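## Task

Move both orange caps into the round steel dish next to the tray, with no cap of any other color ending in the dish and every other cap that began in the tray still in the tray. The loose tray and dish must each finish upright, resting directly on the table. It fails if anything is still in motion at the end, if the robot squeezes any cap, the tray or the dish from opposite sides even slightly, or if the robot carries over a fifth of any such item's weight, friction included. Release and pull the hand away at the end.

## Robot and tools

Robot: one six-joint arm carrying a five-finger right hand. Nothing may be knocked or placed off the table. Objects can get an occasional brief shove from outside.

Frames. Results use the scene frame: origin on the table surface under the arm base, +z up, +y to the left when facing along +x. Positions in metres, orientation as a quaternion w,x,y,z. Motion commands instead use the hand point's own axes. The hand point sits 0.05 m in front of the palm, where index pad and thumb tip meet in a pinch. Its +z runs along the straightened fingers (fingertips 0.06 to 0.07 m past it), +y points out of the palm, +x runs across the palm toward the little finger. The hand spans up to 0.08 m on the little-finger side and 0.02 m (thumb tucked in front) to 0.09 m on the thumb side. A wrist bracket on the little-finger side juts 0.03 m beyond the point in +y and 0.11 m across; it can collide. Rotating the hand, especially about x or y, shifts the point slightly.

The row. Every motion uses a row of 14 numbers, each in [-1, 1], in this order: dx, dy, dz, rx, ry, rz, thumb_turn, thumb_bend, index, middle, ring, little, force_limit, speed. The first six are an offset, not a pose: a displacement and a rotation vector in the hand point's axes, relative to the hand point's measured pose when the action began; 1.0 equals 0.6 m or 180 degrees. The six finger numbers are absolute targets: -1 open/straight, +1 closed (thumb_turn +1 puts the thumb in front of the palm, -1 beside it). force_limit maps linearly from about 0 N at -1 to 10 N at +1 at the fingertip (15 N for both thumb motors) and only stops closing motion. speed maps from near zero at -1 to full at +1, where a full finger stroke needs 0.6 s. Up to 6 extra numbers from 0 to 1 may follow, one stiffness multiplier per joint in the Joint positions order; they persist until changed. A pinch is roughly index +0.22, thumb_bend +0.75, thumb_turn +0.57. With the thumb turned fully in, the whole hand can wrap objects 0.035 to 0.08 m wide, which then sit toward the wrist side of the point; turn the thumb before arriving. For a soft grip close at speed -0.9 or slower, since fast fingers overshoot the limit.

Tools.
execute_actions(actions): a list of actions; each action is a list of up to 15 rows, one per 1/30 s step, the last row repeated to fill 15 steps. Every row is offset from that action's start pose, not from the previous row. Per step the command is clipped to 100 mm and 16 degrees from the measured pose, so a big offset may take several actions. Commands lag about 0.17 s. An empty list just reports state and images.
move(target, speed, stop_force, blocking): target is one row as above, offset from the pose in the latest result that showed one; the hand travels a straight path toward it. speed is in m/s, 0.002 to 0.5 (default 0.25); rotation rate is capped at twice that in rad/s. Paths last 0.5 to 10 s and are cut off at 10 s. It does not avoid obstacles. stop_force, 13 to 80 N, ends the path once the wrist senses that much added resistance along the target direction for two steps, then backs off two steps; use it only at low speed, not on turning moves, and omit it when moving away from something you touch. blocking=false returns after 0.5 s (not allowed with stop_force); then use wait(0) or stop before sending further motion.
wait(seconds): 0 to 10, holds the last command.
stop: brakes a running move.
zoom_image(camera, region): camera is cam_high or cam_wrist (each 672x504); region [x0, y0, x1, y1] in pixels, at most 504x504.
show_instructions: shows the reference images.
finished_scene(scene): ends scene 1 or 2, irreversibly; the goal must already hold.

Results. The state line gives hand pose and velocities; Hand target is where the controller currently drives. hand_measured, hand_stopped_by (moving, target, force, stalled, fault) and hand_load_n list six values in the finger order above; load is positive when pushing a finger open, and a dropped object shows as loads near 0. Wrist force and torque are in the hand's axes, noisy, offset up to about 5.5 N, saturating near 100 N. A move adds a line: done, contact, held, off_target, moving or fault, plus limits such as paced or held and the distance to target. "pose unreachable" means the clearance check altered the command. Step readings mark HELD steps. Camera calibration lines appear when values change.

Cautions. The arm is stiff: commanding even slightly into a rigid surface can trip a fault. Joint torque beyond its limit (elbow 135, wrists 48.6 N m) or an external force of 150 N halts the arm for 10 s and discards the rest of the call. Long holding heats motors; MOTOR HOT appears from 70 °C and brakes lock at 85 °C. Fingers keep moving after an action until target or force_limit; locked fingers hold at least 15 N. To loosen, send targets more open than hand_measured. Avoid drops, slams and hard pushes; before finishing, open the hand fully and lift clear so nothing is held or squeezed and everything has settled.

Each tool is called after ">>>" as name(argument=value, ...) on one line, values as JSON.

Reference images:

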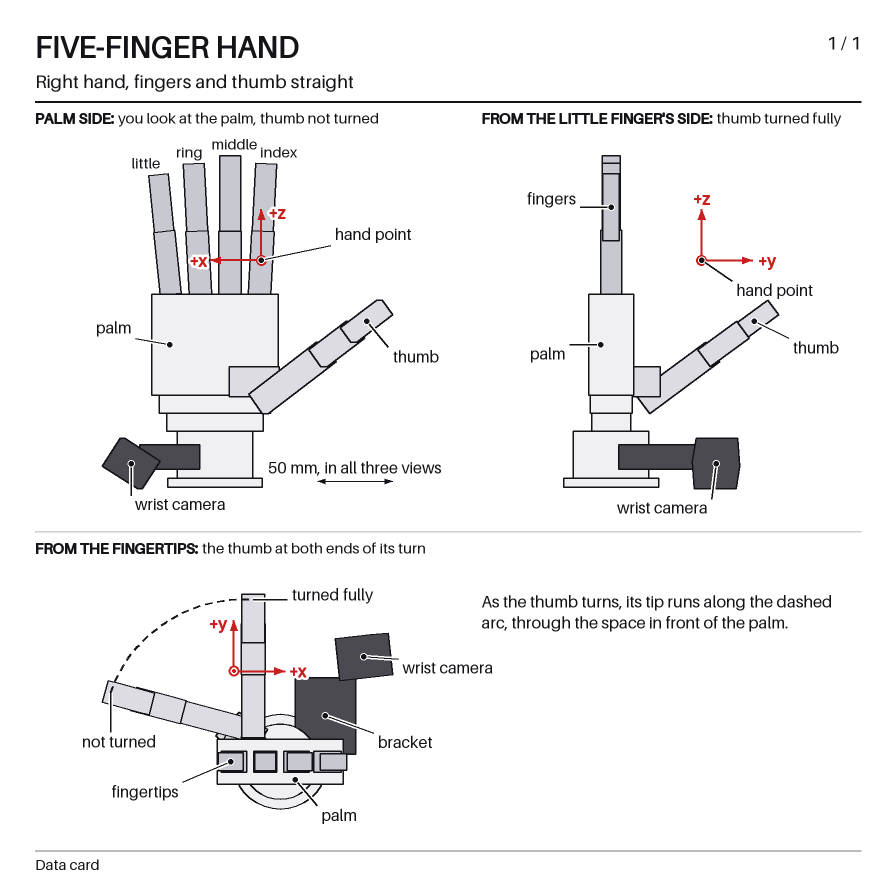

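## Session

>>> execute_actions(actions=[])

Scene clock: 0.00 s.
end_effector_position=(+0.9535, -0.2347, +0.1229) hand_measured=(-1.000, -1.000, -1.000, -1.000, -1.000, -1.000) hand_load_n=(+0.0, +0.0, +0.0, +0.0, +0.0, +0.0) hand_stopped_by=(target, target, target, target, target, target) hand_force_limit=0.00 hand_speed=-0.80 end_effector_quat_wxyz=(-0.118, +0.955, +0.267, +0.060) end_effector_velocity=(-0.001, -0.002, -0.000) end_effector_angular_velocity=(+0.001, +0.001, -0.004)
Joint positions: [-0.413 -0.573  0.831  1.375  1.309  0.585]
Joint velocities: [-0.002  0.     0.     0.    -0.     0.002]
Wrist force (N, on the end effector, along its own x y z axes, offset not removed): no reading
Wrist torque (N m, same axes, about the end effector's origin, offset not removed): no reading
Hand target: +0.953, -0.235, +0.123; -0.118, +0.955, +0.267, +0.060
Joint stiffness scale: [1. 1. 1. 1. 1. 1.]

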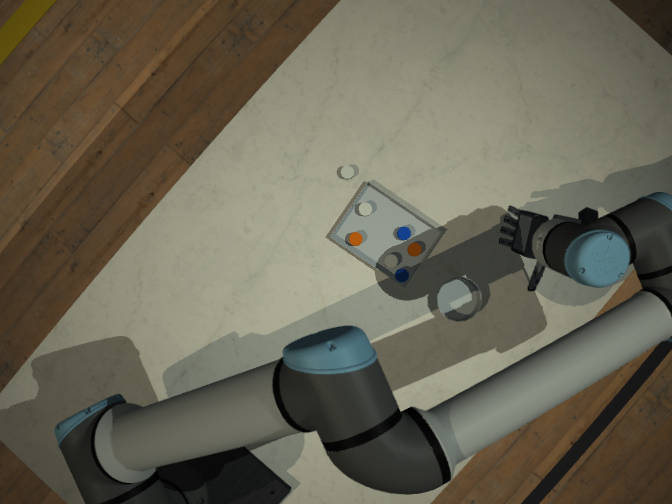

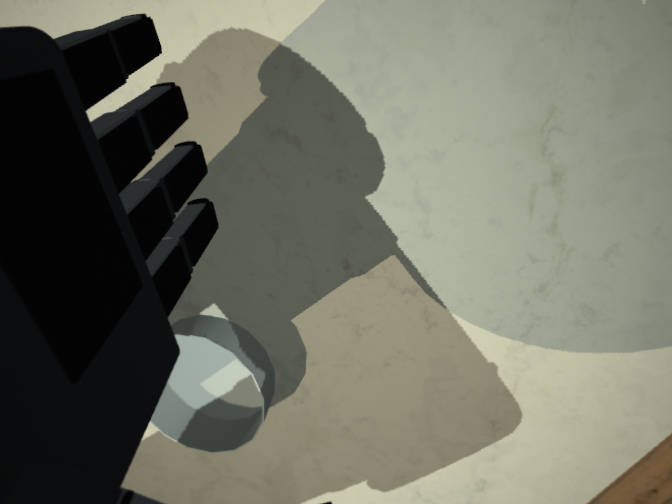

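>>> zoom_image(camera="cam_high", region=[300, 140, 520, 330])

Region (300, 140, 520, 330) of cam_high's 672x504 image, scaled by 2.291, with more detail than that image has; it fills the top 435 rows of this view, and the rest is white.

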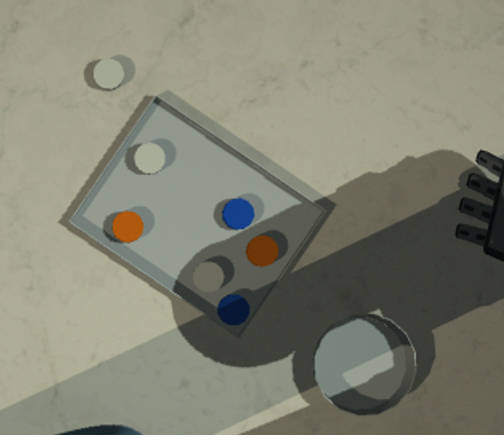

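>>> move(target=[-0.069, -0.5617, 0.1045, 0.2283, 0.0196, 0.135, 0.57, 0.3, -0.3, 1, 1, 1, 0, 0.5], speed=0.25)

Scene clock: 68.50 s.
end_effector_position=(+0.7469, +0.0393, +0.1197) hand_measured=(+0.570, +0.300, -0.300, +1.000, +1.000, +1.000) hand_load_n=(+0.0, +0.0, +0.0, +0.0, +0.0, +0.0) hand_stopped_by=(target, target, target, target, target, target) hand_force_limit=0.00 hand_speed=0.50 end_effector_quat_wxyz=(-0.459, +0.885, +0.064, -0.033) end_effector_velocity=(-0.001, +0.002, +0.002) end_effector_angular_velocity=(+0.005, -0.003, -0.003)
Joint positions: [-0.367 -0.739  1.43   1.505  0.785  0.77 ]
Joint velocities: [ 0.    -0.004  0.005 -0.001 -0.007 -0.001]
Wrist force (N, on the end effector, along its own x y z axes, offset not removed): [1.0 3.6 3.2]
Wrist torque (N m, same axes, about the end effector's origin, offset not removed): [0.67 0.02 0.30]
Hand target: +0.746, +0.041, +0.120; -0.460, +0.885, +0.064, -0.033
Off the commanded pose: 0.002 m, 0 deg.
Joint stiffness scale: [1. 1. 1. 1. 1. 1.]
move: done
camera_calibration (this result's frames):
cam_wrist: T_world_to_cam=[[-0.0214892, -0.579801, -0.814475, 0.134882], [-0.79157, -0.487763, 0.368109, 0.570137], [-0.610701, 0.652624, -0.448471, 0.616382], [0, 0, 0, 1]] pos_world=[0.830627, -0.0459696, 0.176415]

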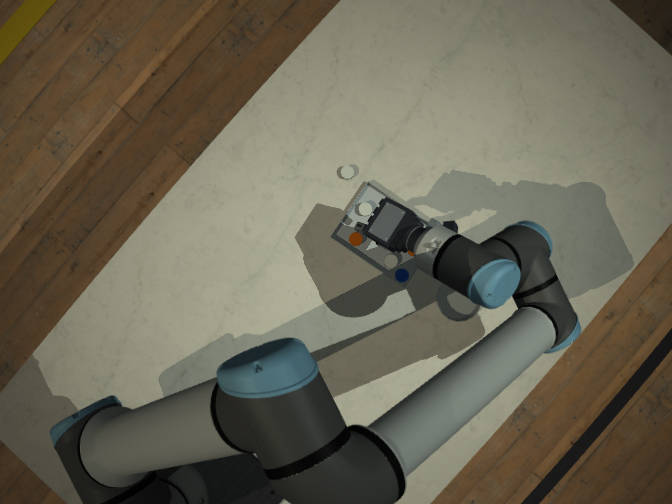

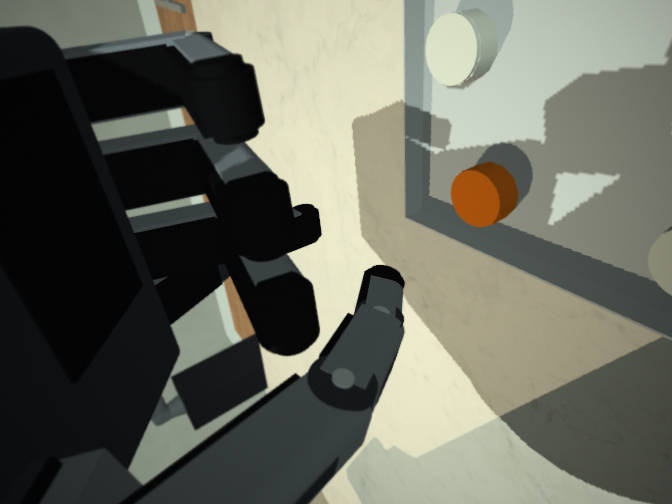

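>>> execute_actions(actions=[[[0,0,0,0,0,0,0.57,0.75,0.22,1,1,1,0,0.5]],[[0,0,0,0,0,0,0.57,0.75,0.22,1,1,1,0,0.5]]])

Scene clock: 76.70 s.
end_effector_position=(+0.7467, +0.0397, +0.1197) hand_measured=(+0.570, +0.746, +0.220, +1.000, +1.000, +1.000) hand_load_n=(+0.0, +2.0, +1.5, +0.0, +0.0, +0.0) hand_stopped_by=(target, target, target, target, target, target) hand_force_limit=0.00 hand_speed=0.50 end_effector_quat_wxyz=(-0.460, +0.885, +0.064, -0.033) end_effector_velocity=(-0.000, -0.001, -0.000) end_effector_angular_velocity=(-0.001, -0.000, +0.001)
Joint positions: [-0.367 -0.739  1.431  1.505  0.784  0.77 ]
Joint velocities: [-0.    -0.    -0.     0.     0.002 -0.001]
Wrist force (N, on the end effector, along its own x y z axes, offset not removed): [-0.5 1.9 -1.3]
Wrist torque (N m, same axes, about the end effector's origin, offset not removed): [0.81 0.50 0.12]
Hand target: +0.747, +0.040, +0.120; -0.460, +0.885, +0.064, -0.033
Off the commanded pose: 0.000 m, 0 deg.
Joint stiffness scale: [1. 1. 1. 1. 1. 1.]
Step readings (end_effector_position; steps 1 to 15: 1st action; 16 to 30: 2nd action):
0: (+0.7467, +0.0397, +0.1197)
1: (+0.7467, +0.0397, +0.1197)
2: (+0.7467, +0.0397, +0.1197)
4: (+0.7467, +0.0397, +0.1197)
8: (+0.7467, +0.0397, +0.1197)
15: (+0.7467, +0.0397, +0.1197)
16: (+0.7467, +0.0397, +0.1197)
17: (+0.7467, +0.0397, +0.1197)
19: (+0.7467, +0.0397, +0.1197)
23: (+0.7467, +0.0397, +0.1197)
30: end_effector_position above
camera_calibration (this result's frames):
cam_wrist: T_world_to_cam=[[-0.0219393, -0.579043, -0.815002, 0.135412], [-0.791799, -0.487643, 0.367775, 0.570346], [-0.610388, 0.653387, -0.447787, 0.615664], [0, 0, 0, 1]] pos_world=[0.830364, -0.0457317, 0.176288]

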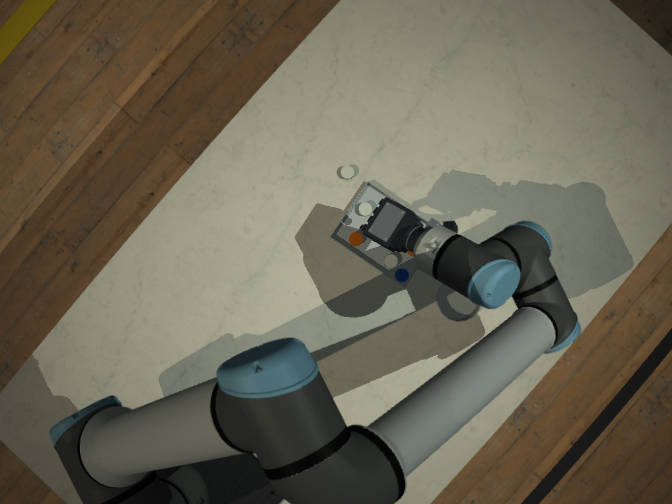

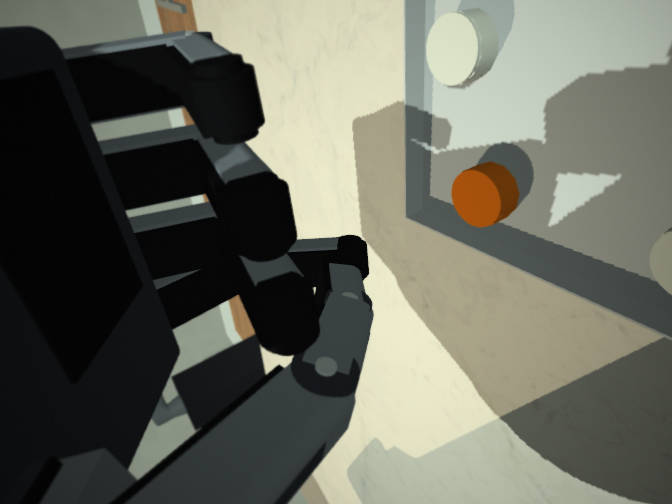

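>>> move(target=[-0.0277, 0.0717, 0.0717, 0, 0, 0, 0.57, 0.0, -0.45, 1, 1, 1, 0, 0.5], speed=0.1)

Scene clock: 99.90 s.
end_effector_position=(+0.7298, +0.0463, +0.0606) hand_measured=(+0.570, +0.000, -0.450, +1.000, +1.000, +1.000) hand_load_n=(+0.0, +0.0, +0.0, +0.0, +0.0, +0.0) hand_stopped_by=(target, target, target, target, target, target) hand_force_limit=0.00 hand_speed=0.50 end_effector_quat_wxyz=(-0.460, +0.885, +0.065, -0.032) end_effector_velocity=(+0.001, -0.001, -0.002) end_effector_angular_velocity=(-0.005, -0.010, +0.003)
Joint positions: [-0.367 -0.696  1.48   1.411  0.784  0.77 ]
Joint velocities: [ 0.    -0.     0.    -0.009  0.002 -0.003]
Wrist force (N, on the end effector, along its own x y z axes, offset not removed): [-0.4 -0.9 1.2]
Wrist torque (N m, same axes, about the end effector's origin, offset not removed): [0.15 0.30 -0.07]
Hand target: +0.729, +0.048, +0.060; -0.460, +0.885, +0.064, -0.033
Off the commanded pose: 0.002 m, 0 deg.
Joint stiffness scale: [1. 1. 1. 1. 1. 1.]
move: done
camera_calibration (this result's frames):
cam_wrist: T_world_to_cam=[[-0.0207555, -0.579523, -0.814691, 0.0898224], [-0.792328, -0.487432, 0.366916, 0.582371], [-0.609743, 0.653118, -0.449056, 0.574201], [0, 0, 0, 1]] pos_world=[0.813408, -0.0391007, 0.117344]

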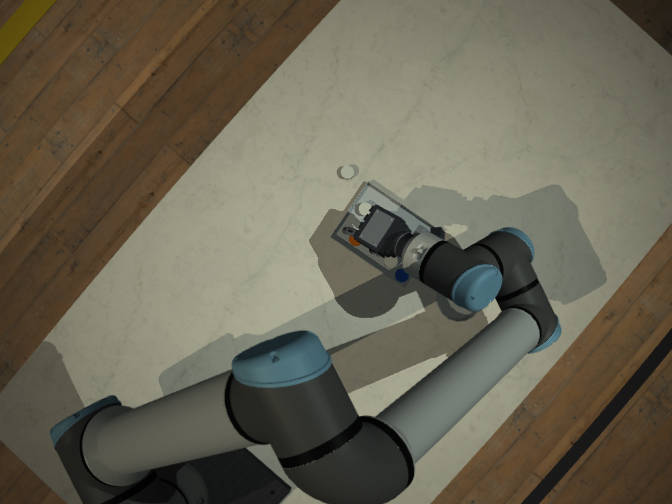

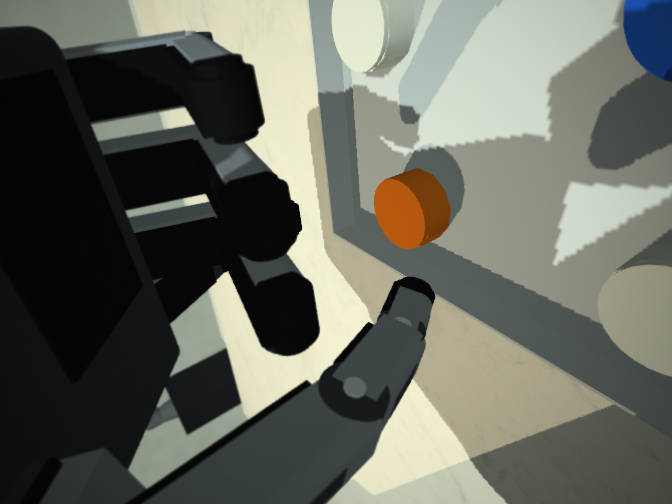

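>>> move(target=[-0.0082, 0.0305, 0.0395, 0, 0, 0, 0.57, 0.0, -0.45, 1, 1, 1, 0, 0.5], speed=0.05)

Scene clock: 118.40 s.
end_effector_position=(+0.7250, +0.0522, +0.0330) hand_measured=(+0.570, +0.000, -0.450, +1.000, +1.000, +1.000) hand_load_n=(+0.0, +0.0, +0.0, +0.0, +0.0, +0.0) hand_stopped_by=(target, target, target, target, target, target) hand_force_limit=0.00 hand_speed=0.50 end_effector_quat_wxyz=(-0.459, +0.886, +0.065, -0.031) end_effector_velocity=(+0.001, -0.001, -0.001) end_effector_angular_velocity=(-0.002, -0.003, -0.002)
Joint positions: [-0.362 -0.672  1.493  1.366  0.781  0.777]
Joint velocities: [-0.     0.    -0.    -0.005 -0.     0.002]
Wrist force (N, on the end effector, along its own x y z axes, offset not removed): [0.4 2.7 -1.1]
Wrist torque (N m, same axes, about the end effector's origin, offset not removed): [0.84 0.18 0.21]
Hand target: +0.724, +0.054, +0.032; -0.460, +0.885, +0.065, -0.032
Off the commanded pose: 0.003 m, 0 deg.
Joint stiffness scale: [1. 1. 1. 1. 1. 1.]
move: done
camera_calibration (this result's frames):
cam_wrist: T_world_to_cam=[[-0.0187912, -0.580618, -0.81396, 0.0692994], [-0.793416, -0.48672, 0.365506, 0.592323], [-0.608389, 0.652677, -0.451525, 0.554121], [0, 0, 0, 1]] pos_world=[0.808382, -0.0331304, 0.0901089]

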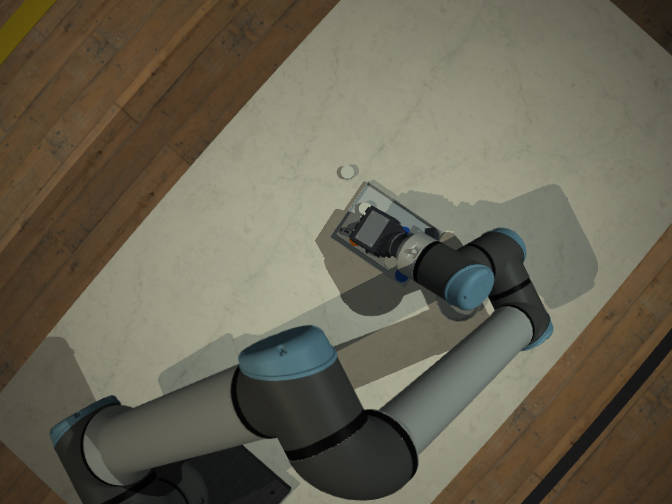

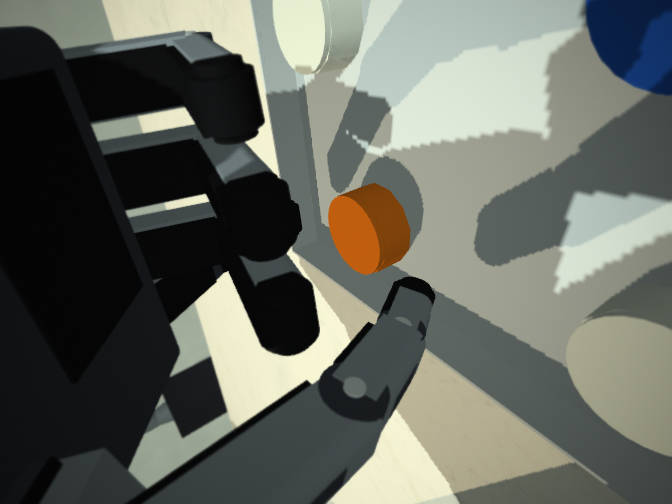

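>>> move(target=[-0.0033, 0.0152, 0.0189, 0, 0, 0, 0.57, 0.0, -0.45, 1, 1, 1, 0, 0.5], speed=0.02)

Scene clock: 125.57 s.
end_effector_position=(+0.7241, +0.0536, +0.0204) hand_measured=(+0.570, +0.000, -0.450, +1.000, +1.000, +1.000) hand_load_n=(+0.0, +0.0, +0.0, +0.0, +0.0, +0.0) hand_stopped_by=(target, target, target, target, target, target) hand_force_limit=0.00 hand_speed=0.50 end_effector_quat_wxyz=(-0.458, +0.886, +0.066, -0.030) end_effector_velocity=(+0.000, +0.001, -0.001) end_effector_angular_velocity=(-0.000, -0.002, -0.001)
Joint positions: [-0.361 -0.659  1.496  1.346  0.781  0.779]
Joint velocities: [ 0.001  0.    -0.    -0.003 -0.001  0.001]
Wrist force (N, on the end effector, along its own x y z axes, offset not removed): [-0.3 0.9 1.3]
Wrist torque (N m, same axes, about the end effector's origin, offset not removed): [0.34 0.11 0.09]
Hand target: +0.722, +0.056, +0.019; -0.459, +0.886, +0.065, -0.031
Off the commanded pose: 0.003 m, 0 deg.
Joint stiffness scale: [1. 1. 1. 1. 1. 1.]
move: done
camera_calibration (this result's frames):
cam_wrist: T_world_to_cam=[[-0.0160503, -0.582077, -0.812975, 0.0579169], [-0.794977, -0.485708, 0.363454, 0.597999], [-0.606427, 0.65213, -0.454942, 0.545673], [0, 0, 0, 1]] pos_world=[0.807236, -0.0316846, 0.0779894]

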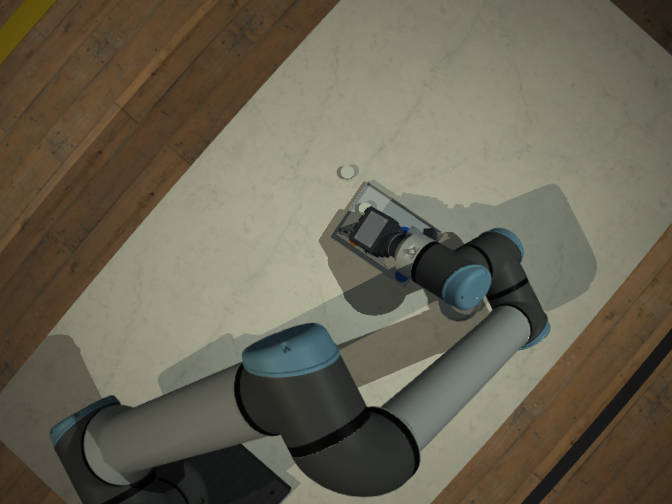

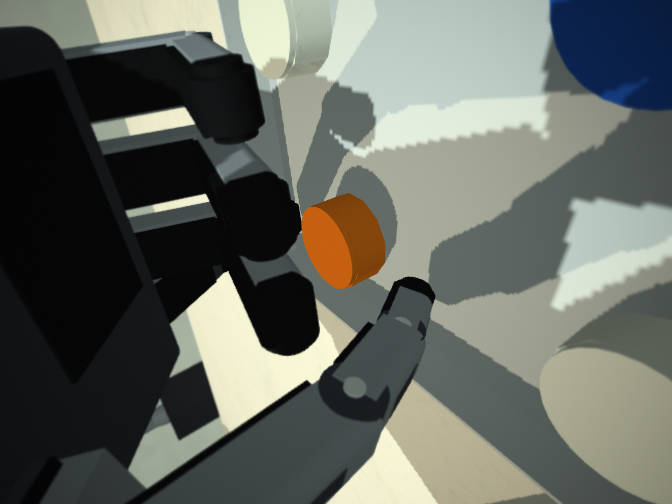

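>>> move(target=[-0.0023, 0.0027, 0.0105, 0, 0, 0, 0.57, 0.0, -0.45, 1, 1, 1, 0, 0.5], speed=0.015)

Scene clock: 130.33 s.
end_effector_position=(+0.7243, +0.0547, +0.0179) hand_measured=(+0.570, +0.000, -0.450, +1.000, +1.000, +1.000) hand_load_n=(+0.0, +0.0, -0.5, +0.0, +0.0, +0.0) hand_stopped_by=(target, target, target, target, target, target) hand_force_limit=0.00 hand_speed=0.50 end_effector_quat_wxyz=(-0.457, +0.887, +0.066, -0.027) end_effector_velocity=(+0.001, +0.000, -0.000) end_effector_angular_velocity=(+0.001, -0.001, -0.004)
Joint positions: [-0.359 -0.659  1.497  1.337  0.779  0.782]
Joint velocities: [-0.     0.    -0.    -0.004 -0.004  0.004]
Wrist force (N, on the end effector, along its own x y z axes, offset not removed): [1.2 -1.1 -5.8]
Wrist torque (N m, same axes, about the end effector's origin, offset not removed): [1.00 0.20 0.27]
Hand target: +0.722, +0.057, +0.015; -0.458, +0.886, +0.066, -0.030
Off the commanded pose: 0.004 m, 0 deg.
Joint stiffness scale: [1. 1. 1. 1. 1. 1.]
move: off_target
camera_calibration (this result's frames):
cam_wrist: T_world_to_cam=[[-0.0129917, -0.583539, -0.811981, 0.0543593], [-0.797075, -0.484265, 0.360775, 0.60116], [-0.60374, 0.651898, -0.458833, 0.54201], [0, 0, 0, 1]] pos_world=[0.807109, -0.0304935, 0.0759472]

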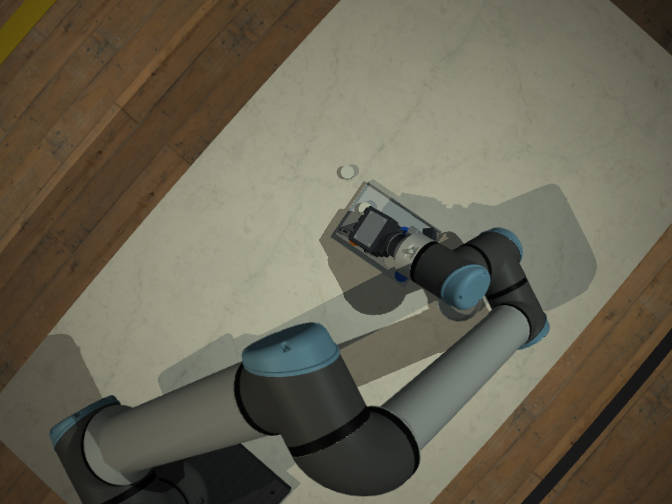

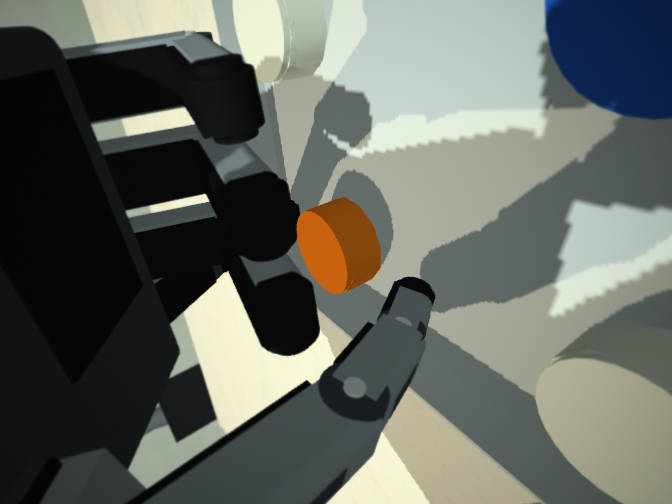

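>>> execute_actions(actions=[[[0,-0.002,-0.0015,0,0,0,0.57,0.75,0.22,1,1,1,-0.2,-0.85]],[[0,0,0,0,0,0,0.57,0.75,0.22,1,1,1,-0.2,-0.85]],[[0,0,0,0,0,0,0.57,0.75,0.22,1,1,1,-0.2,-0.85]],[[0,0,0,0,0,0,0.57,0.75,0.22,1,1,1,-0.2,-0.85]]])

Scene clock: 136.77 s.
end_effector_position=(+0.7244, +0.0551, +0.0210) hand_measured=(+0.570, +0.292, -0.070, +1.000, +1.000, +1.000) hand_load_n=(+0.5, +6.0, +8.0, +0.0, +0.0, +0.0) hand_stopped_by=(target, force, force, target, target, target) hand_force_limit=-0.20 hand_speed=-0.85 end_effector_quat_wxyz=(-0.458, +0.886, +0.065, -0.028) end_effector_velocity=(+0.000, +0.001, +0.000) end_effector_angular_velocity=(+0.000, -0.003, +0.003)
Joint positions: [-0.359 -0.661  1.497  1.342  0.778  0.782]
Joint velocities: [ 0.001 -0.    -0.     0.     0.    -0.003]
Wrist force (N, on the end effector, along its own x y z axes, offset not removed): [-0.9 1.2 -2.4]
Wrist torque (N m, same axes, about the end effector's origin, offset not removed): [0.85 0.40 0.25]
Hand target: +0.724, +0.055, +0.021; -0.458, +0.886, +0.065, -0.028
Off the commanded pose: 0.000 m, 0 deg.
Joint stiffness scale: [1. 1. 1. 1. 1. 1.]
Step readings (end_effector_position; steps 1 to 15: 1st action; 16 to 30: 2nd action; 31 to 45: 3rd action; 46 to 60: 4th action):
0: (+0.7243, +0.0547, +0.0178)
1: (+0.7243, +0.0547, +0.0178)
2: (+0.7243, +0.0547, +0.0178)
4: (+0.7243, +0.0548, +0.0179)
8: (+0.7243, +0.0549, +0.0187)
15: (+0.7244, +0.0549, +0.0197)
16: (+0.7244, +0.0549, +0.0198)
17: (+0.7244, +0.0549, +0.0199)
19: (+0.7244, +0.0549, +0.0201)
23: (+0.7244, +0.0550, +0.0204)
30: (+0.7244, +0.0550, +0.0208)
31: (+0.7244, +0.0550, +0.0208)
32: (+0.7244, +0.0551, +0.0208)
34: (+0.7244, +0.0551, +0.0209)
38: (+0.7244, +0.0551, +0.0210)
45: (+0.7244, +0.0551, +0.0210)
46: (+0.7244, +0.0551, +0.0210)
47: (+0.7244, +0.0551, +0.0210)
49: (+0.7244, +0.0551, +0.0210)
53: (+0.7244, +0.0551, +0.0210)
60: end_effector_position above
camera_calibration (this result's frames):
cam_wrist: T_world_to_cam=[[-0.0150895, -0.582077, -0.812994, 0.0585561], [-0.796912, -0.484084, 0.361379, 0.600134], [-0.603907, 0.653337, -0.456559, 0.543245], [0, 0, 0, 1]] pos_world=[0.807206, -0.030323, 0.0787535]

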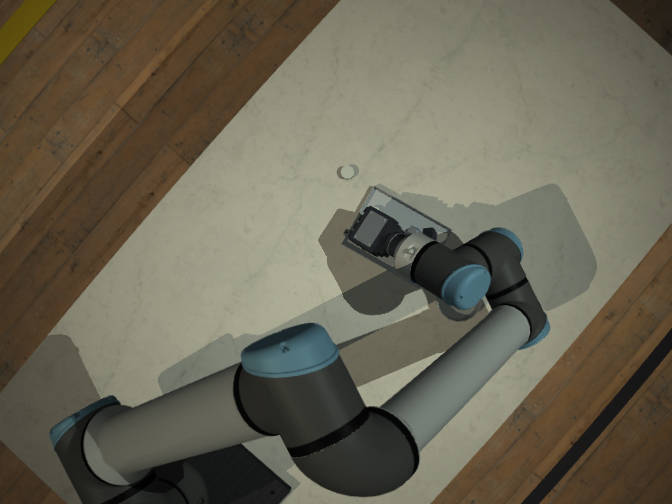

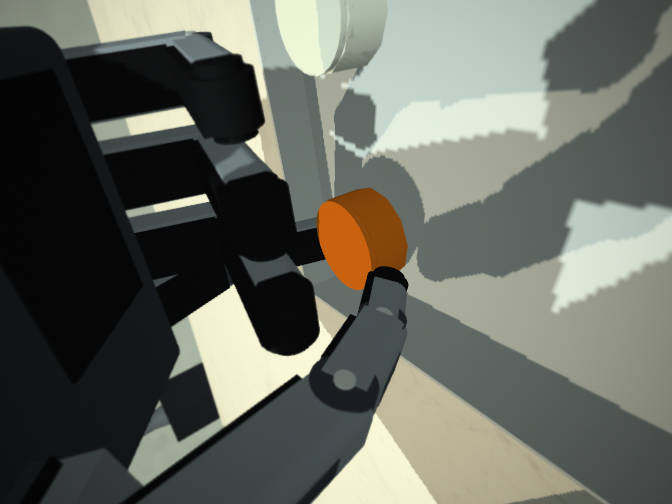

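>>> zoom_image(camera="cam_high", region=[310, 160, 470, 300])

>>> zoom_image(camera="cam_wrist", region=[220, 130, 460, 330])

Region (310, 160, 470, 300) of cam_high's 672x504 image, scaled by 3.150, with more detail than that image has; it fills the top 441 rows of this view, and the rest is white.

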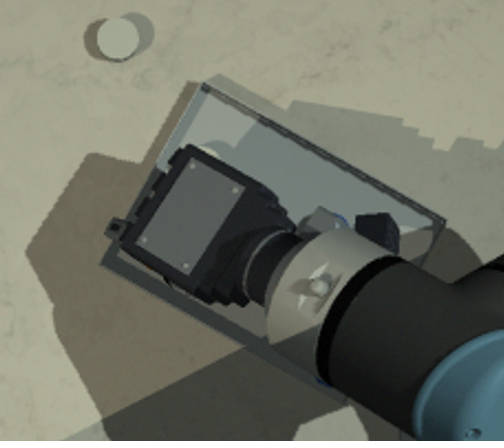

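Region (220, 130, 460, 330) of cam_wrist's 672x504 image, scaled by 2.100, with more detail than that image has.

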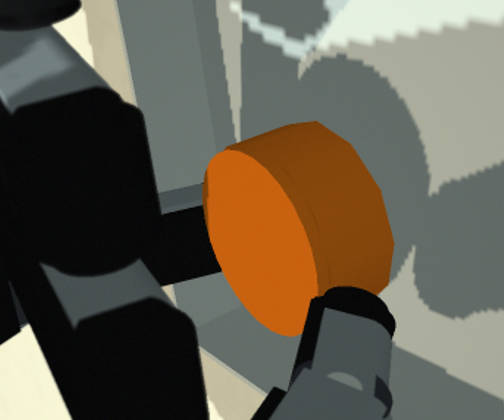

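>>> move(target=[0, -0.0545, -0.0383, 0, 0, 0, 0.57, 0.75, 0.22, 1, 1, 1, -0.2, -0.85], speed=0.03)

Scene clock: 157.40 s.
end_effector_position=(+0.7256, +0.0548, +0.0607) hand_measured=(+0.570, +0.290, -0.070, +1.000, +1.000, +1.000) hand_load_n=(+0.5, +6.0, +8.0, +0.0, +0.0, +0.0) hand_stopped_by=(target, force, force, target, target, target) hand_force_limit=-0.20 hand_speed=-0.85 end_effector_quat_wxyz=(-0.457, +0.886, +0.066, -0.027) end_effector_velocity=(-0.001, -0.000, +0.000) end_effector_angular_velocity=(+0.001, +0.005, -0.002)
Joint positions: [-0.359 -0.709  1.499  1.384  0.778  0.782]
Joint velocities: [-0.001  0.     0.002  0.002 -0.     0.001]
Wrist force (N, on the end effector, along its own x y z axes, offset not removed): [2.2 -0.6 -1.1]
Wrist torque (N m, same axes, about the end effector's origin, offset not removed): [0.37 -0.10 0.30]
Hand target: +0.724, +0.055, +0.061; -0.458, +0.886, +0.065, -0.028
Off the commanded pose: 0.002 m, 0 deg.
Joint stiffness scale: [1. 1. 1. 1. 1. 1.]
move: done
camera_calibration (this result's frames):
cam_wrist: T_world_to_cam=[[-0.0126162, -0.583059, -0.812332, 0.0888892], [-0.797998, -0.483659, 0.359545, 0.587508], [-0.602528, 0.652775, -0.459178, 0.561518], [0, 0, 0, 1]] pos_world=[0.808282, -0.0305633, 0.118809]

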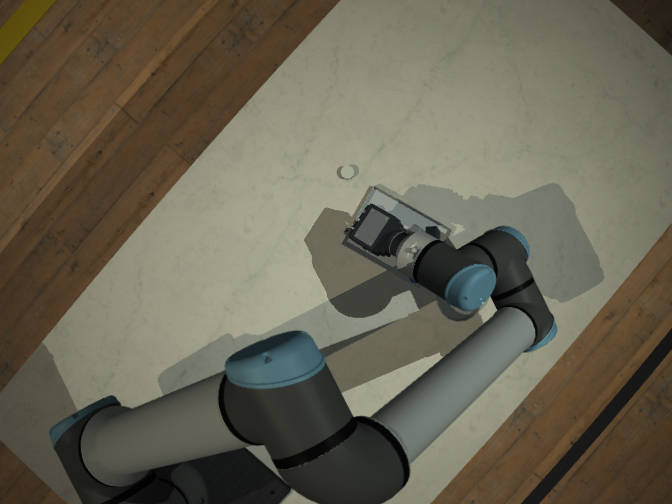

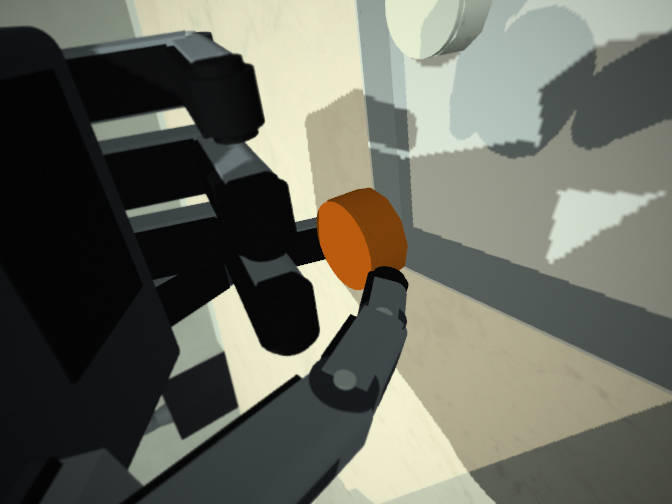

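>>> move(target=[0.0164, 0.2142, -0.3907, 0, 0, 0, 0.57, 0.75, 0.22, 1, 1, 1, -0.2, -0.85], speed=0.15)

Scene clock: 168.20 s.
end_effector_position=(+0.7715, -0.2064, +0.0928) hand_measured=(+0.570, +0.290, -0.070, +1.000, +1.000, +1.000) hand_load_n=(+0.5, +6.0, +8.0, +0.0, +0.0, +0.0) hand_stopped_by=(target, force, force, target, target, target) hand_force_limit=-0.20 hand_speed=-0.85 end_effector_quat_wxyz=(-0.458, +0.886, +0.064, -0.026) end_effector_velocity=(+0.002, -0.003, +0.004) end_effector_angular_velocity=(-0.001, -0.003, +0.004)
Joint positions: [-0.609 -0.584  1.197  1.728  0.935  0.53 ]
Joint velocities: [-0.001  0.    -0.01   0.01   0.002 -0.005]
Wrist force (N, on the end effector, along its own x y z axes, offset not removed): [1.3 2.5 -3.4]
Wrist torque (N m, same axes, about the end effector's origin, offset not removed): [0.91 0.21 0.37]
Hand target: +0.773, -0.207, +0.093; -0.457, +0.887, +0.066, -0.026
Off the commanded pose: 0.001 m, 0 deg.
Joint stiffness scale: [1. 1. 1. 1. 1. 1.]
move: done
camera_calibration (this result's frames):
cam_wrist: T_world_to_cam=[[-0.0153496, -0.582633, -0.812591, -0.034518], [-0.799353, -0.48106, 0.360022, 0.487797], [-0.600665, 0.655073, -0.458345, 0.773392], [0, 0, 0, 1]] pos_world=[0.853942, -0.29208, 0.150814]

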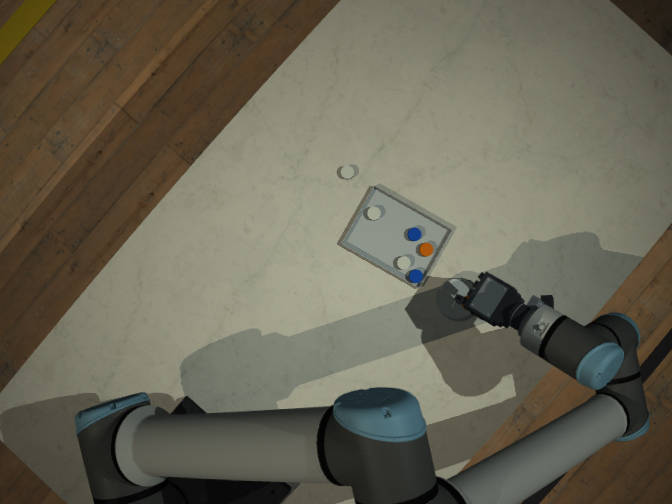

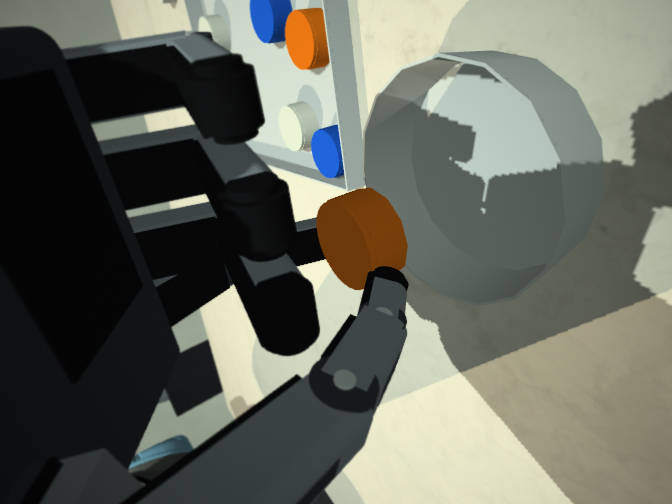

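>>> move(target=[-0.0132, 0.0792, 0.0581, 0, 0, 0, 0.57, 0.75, 0.22, 1, 1, 1, -0.2, -0.85], speed=0.05)

Scene clock: 178.50 s.
end_effector_position=(+0.7656, -0.2055, +0.0348) hand_measured=(+0.570, +0.290, -0.070, +1.000, +1.000, +1.000) hand_load_n=(+0.5, +6.0, +8.0, +0.0, +0.0, +0.0) hand_stopped_by=(target, force, force, target, target, target) hand_force_limit=-0.20 hand_speed=-0.85 end_effector_quat_wxyz=(-0.457, +0.887, +0.065, -0.026) end_effector_velocity=(+0.000, -0.001, -0.001) end_effector_angular_velocity=(-0.002, -0.004, +0.001)
Joint positions: [-0.612 -0.531  1.212  1.662  0.937  0.527]
Joint velocities: [-0.     0.     0.    -0.003  0.001 -0.002]
Wrist force (N, on the end effector, along its own x y z axes, offset not removed): [0.9 -2.4 -2.6]
Wrist torque (N m, same axes, about the end effector's origin, offset not removed): [0.17 0.34 0.11]
Hand target: +0.764, -0.207, +0.034; -0.458, +0.886, +0.064, -0.026
Off the commanded pose: 0.002 m, 0 deg.
Joint stiffness scale: [1. 1. 1. 1. 1. 1.]
move: done
camera_calibration (this result's frames):
cam_wrist: T_world_to_cam=[[-0.0147686, -0.582892, -0.812415, -0.0816897], [-0.799238, -0.481351, 0.359889, 0.504205], [-0.600833, 0.654628, -0.458761, 0.742699], [0, 0, 0, 1]] pos_world=[0.848012, -0.291108, 0.0928971]

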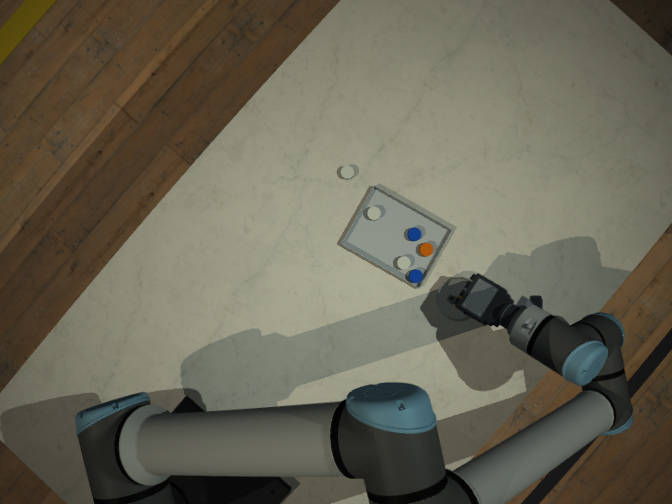

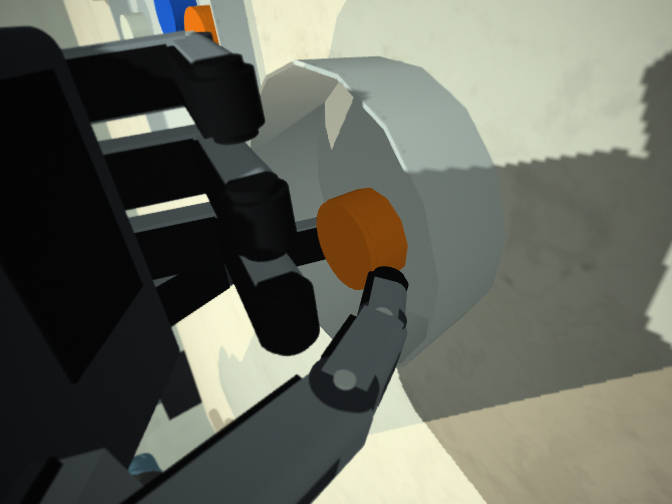

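>>> move(target=[0, 0.0109, 0.0077, 0, 0, 0, 0.57, 0.75, 0.22, 1, 1, 1, -0.2, -0.85], speed=0.02)

>>> execute_actions(actions=[[[0,0,0,0,0,0,0.57,0.1,-0.28,1,1,1,-0.2,-0.5]],[[0,0,0,0,0,0,0.57,0.1,-0.28,1,1,1,-0.2,-0.5]]])

Scene clock: 183.00 s.
end_effector_position=(+0.7650, -0.2052, +0.0273) hand_measured=(+0.570, +0.290, -0.070, +1.000, +1.000, +1.000) hand_load_n=(+0.5, +6.0, +8.0, +0.0, +0.0, +0.0) hand_stopped_by=(target, force, force, target, target, target) hand_force_limit=-0.20 hand_speed=-0.85 end_effector_quat_wxyz=(-0.458, +0.886, +0.064, -0.027) end_effector_velocity=(+0.000, -0.001, -0.001) end_effector_angular_velocity=(-0.001, -0.002, +0.000)
Joint positions: [-0.612 -0.523  1.212  1.655  0.937  0.527]
Joint velocities: [-0.001  0.    -0.    -0.001  0.    -0.002]
Wrist force (N, on the end effector, along its own x y z axes, offset not removed): [-2.7 -3.6 0.2]
Wrist torque (N m, same axes, about the end effector's origin, offset not removed): [-0.07 0.57 -0.24]
Hand target: +0.766, -0.206, +0.027; -0.457, +0.887, +0.065, -0.026
Off the commanded pose: 0.001 m, 0 deg.
Joint stiffness scale: [1. 1. 1. 1. 1. 1.]
move: done
camera_calibration (this result's frames):
cam_wrist: T_world_to_cam=[[-0.0158009, -0.582122, -0.812948, -0.0866658], [-0.79877, -0.481704, 0.360456, 0.506218], [-0.601429, 0.655054, -0.45737, 0.739201], [0, 0, 0, 1]] pos_world=[0.847559, -0.290819, 0.0851646]

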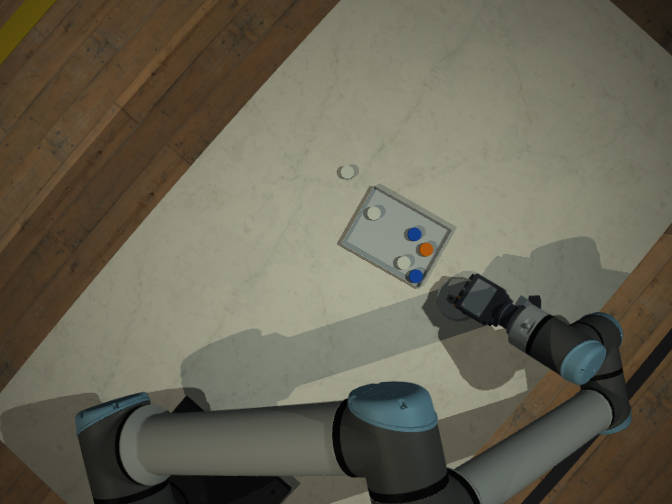

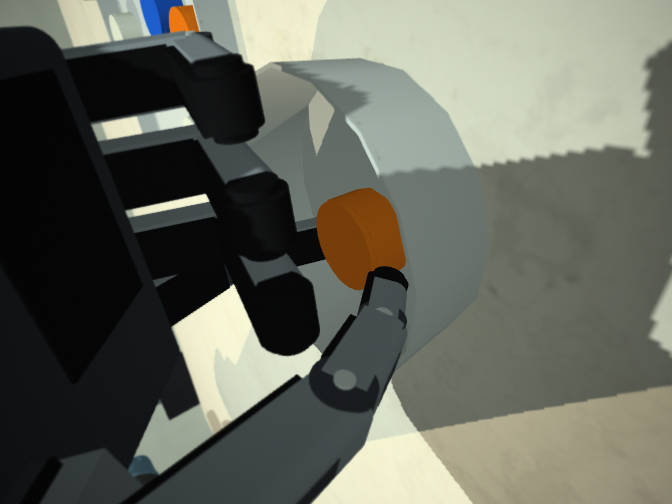

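Scene clock: 184.00 s.
end_effector_position=(+0.7650, -0.2052, +0.0273) hand_measured=(+0.570, +0.100, -0.280, +1.000, +1.000, +1.000) hand_load_n=(+0.0, +0.0, +0.0, +0.0, +0.0, +0.0) hand_stopped_by=(target, target, target, target, target, target) hand_force_limit=-0.20 hand_speed=-0.50 end_effector_quat_wxyz=(-0.458, +0.886, +0.064, -0.027) end_effector_velocity=(-0.000, -0.000, -0.000) end_effector_angular_velocity=(-0.001, -0.001, -0.000)
Joint positions: [-0.612 -0.523  1.212  1.655  0.937  0.527]
Joint velocities: [-0.     0.    -0.    -0.001  0.     0.   ]
Wrist force (N, on the end effector, along its own x y z axes, offset not removed): [-3.6 -7.7 -1.2]
Wrist torque (N m, same axes, about the end effector's origin, offset not removed): [-0.61 0.90 -0.24]
Hand target: +0.765, -0.205, +0.027; -0.458, +0.886, +0.064, -0.027
Off the commanded pose: 0.000 m, 0 deg.
Joint stiffness scale: [1. 1. 1. 1. 1. 1.]
Step readings (end_effector_position; steps 1 to 15: 1st action; 16 to 30: 2nd action):
0: (+0.7650, -0.2052, +0.0273)
1: (+0.7650, -0.2052, +0.0273)
2: (+0.7650, -0.2052, +0.0273)
4: (+0.7650, -0.2052, +0.0273)
8: (+0.7650, -0.2052, +0.0273)
15: (+0.7650, -0.2052, +0.0273)
16: (+0.7650, -0.2052, +0.0273)
17: (+0.7650, -0.2052, +0.0273)
19: (+0.7650, -0.2052, +0.0273)
23: (+0.7650, -0.2052, +0.0273)
30: end_effector_position above
camera_calibration (this result's frames):
cam_wrist: T_world_to_cam=[[-0.0157679, -0.582146, -0.812931, -0.0867081], [-0.798784, -0.481693, 0.360438, 0.506238], [-0.601411, 0.65504, -0.457414, 0.739185], [0, 0, 0, 1]] pos_world=[0.847562, -0.290821, 0.0851587]

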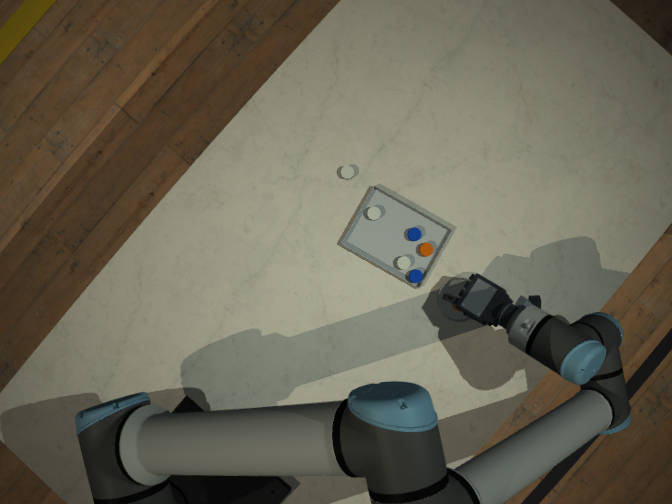

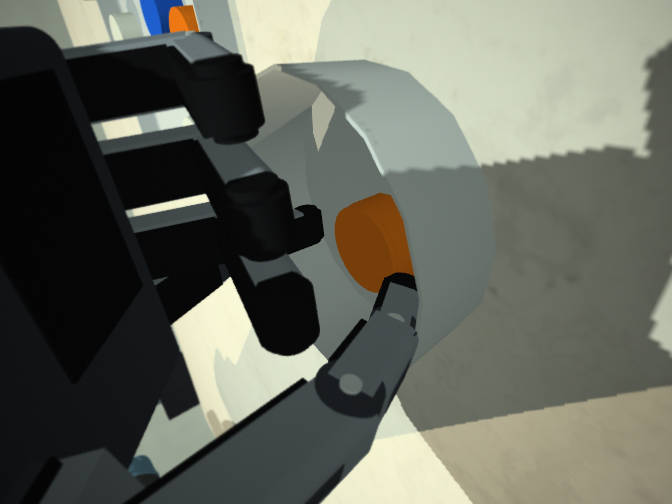

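>>> move(target=[0, -0.109, -0.0765, 0, 0, 0, 0.57, 0.1, -0.28, 1, 1, 1, -0.2, -0.5], speed=0.08)

>>> zoom_image(camera="cam_high", region=[320, 160, 520, 340])

Scene clock: 189.53 s.
end_effector_position=(+0.7656, -0.2051, +0.1081) hand_measured=(+0.570, +0.100, -0.280, +1.000, +1.000, +1.000) hand_load_n=(+0.0, +0.0, +0.0, +0.0, +0.0, +0.0) hand_stopped_by=(target, target, target, target, target, target) hand_force_limit=-0.20 hand_speed=-0.50 end_effector_quat_wxyz=(-0.456, +0.887, +0.065, -0.025) end_effector_velocity=(-0.000, +0.000, +0.001) end_effector_angular_velocity=(+0.004, +0.003, -0.000)
Joint positions: [-0.612 -0.609  1.216  1.732  0.937  0.527]
Joint velocities: [-0.     0.     0.     0.006 -0.001 -0.002]
Wrist force (N, on the end effector, along its own x y z axes, offset not removed): [-0.2 -1.5 -0.3]
Wrist torque (N m, same axes, about the end effector's origin, offset not removed): [0.23 0.22 0.12]
Hand target: +0.764, -0.205, +0.107; -0.458, +0.886, +0.064, -0.027
Off the commanded pose: 0.002 m, 0 deg.
Joint stiffness scale: [1. 1. 1. 1. 1. 1.]
move: done
camera_calibration (this result's frames):
cam_wrist: T_world_to_cam=[[-0.0126416, -0.584426, -0.811348, -0.0239701], [-0.800153, -0.480701, 0.358723, 0.478993], [-0.599663, 0.653737, -0.461554, 0.775318], [0, 0, 0, 1]] pos_world=[0.847894, -0.290611, 0.166577]

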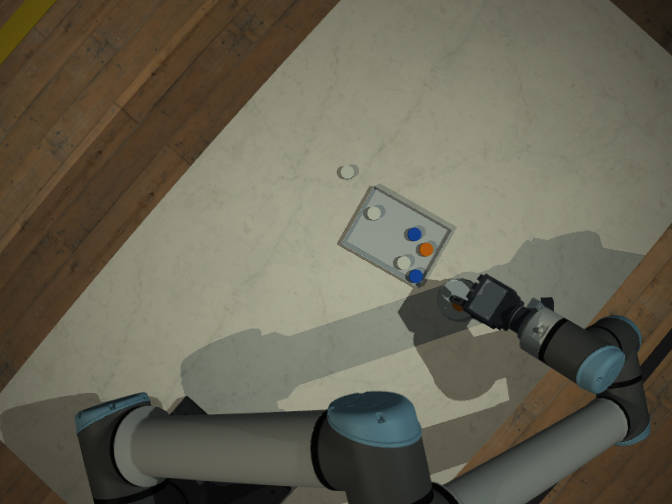

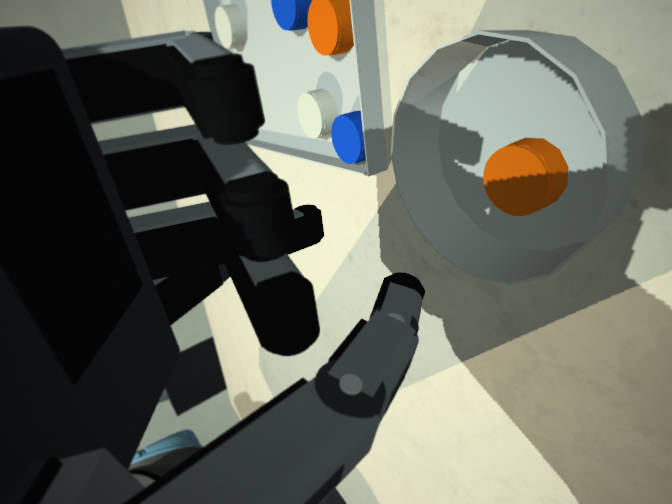

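Region (320, 160, 520, 340) of cam_high's 672x504 image, scaled by 2.520, with more detail than that image has; it fills the top 454 rows of this view, and the rest is white.

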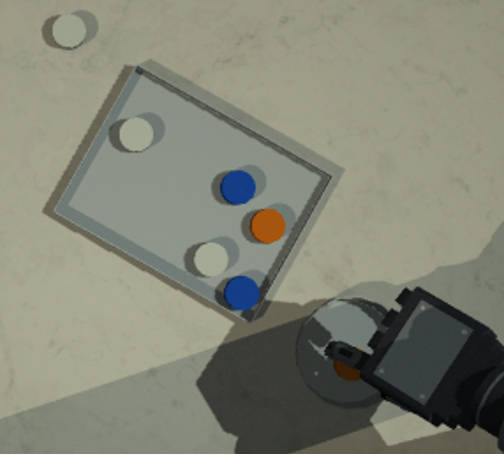

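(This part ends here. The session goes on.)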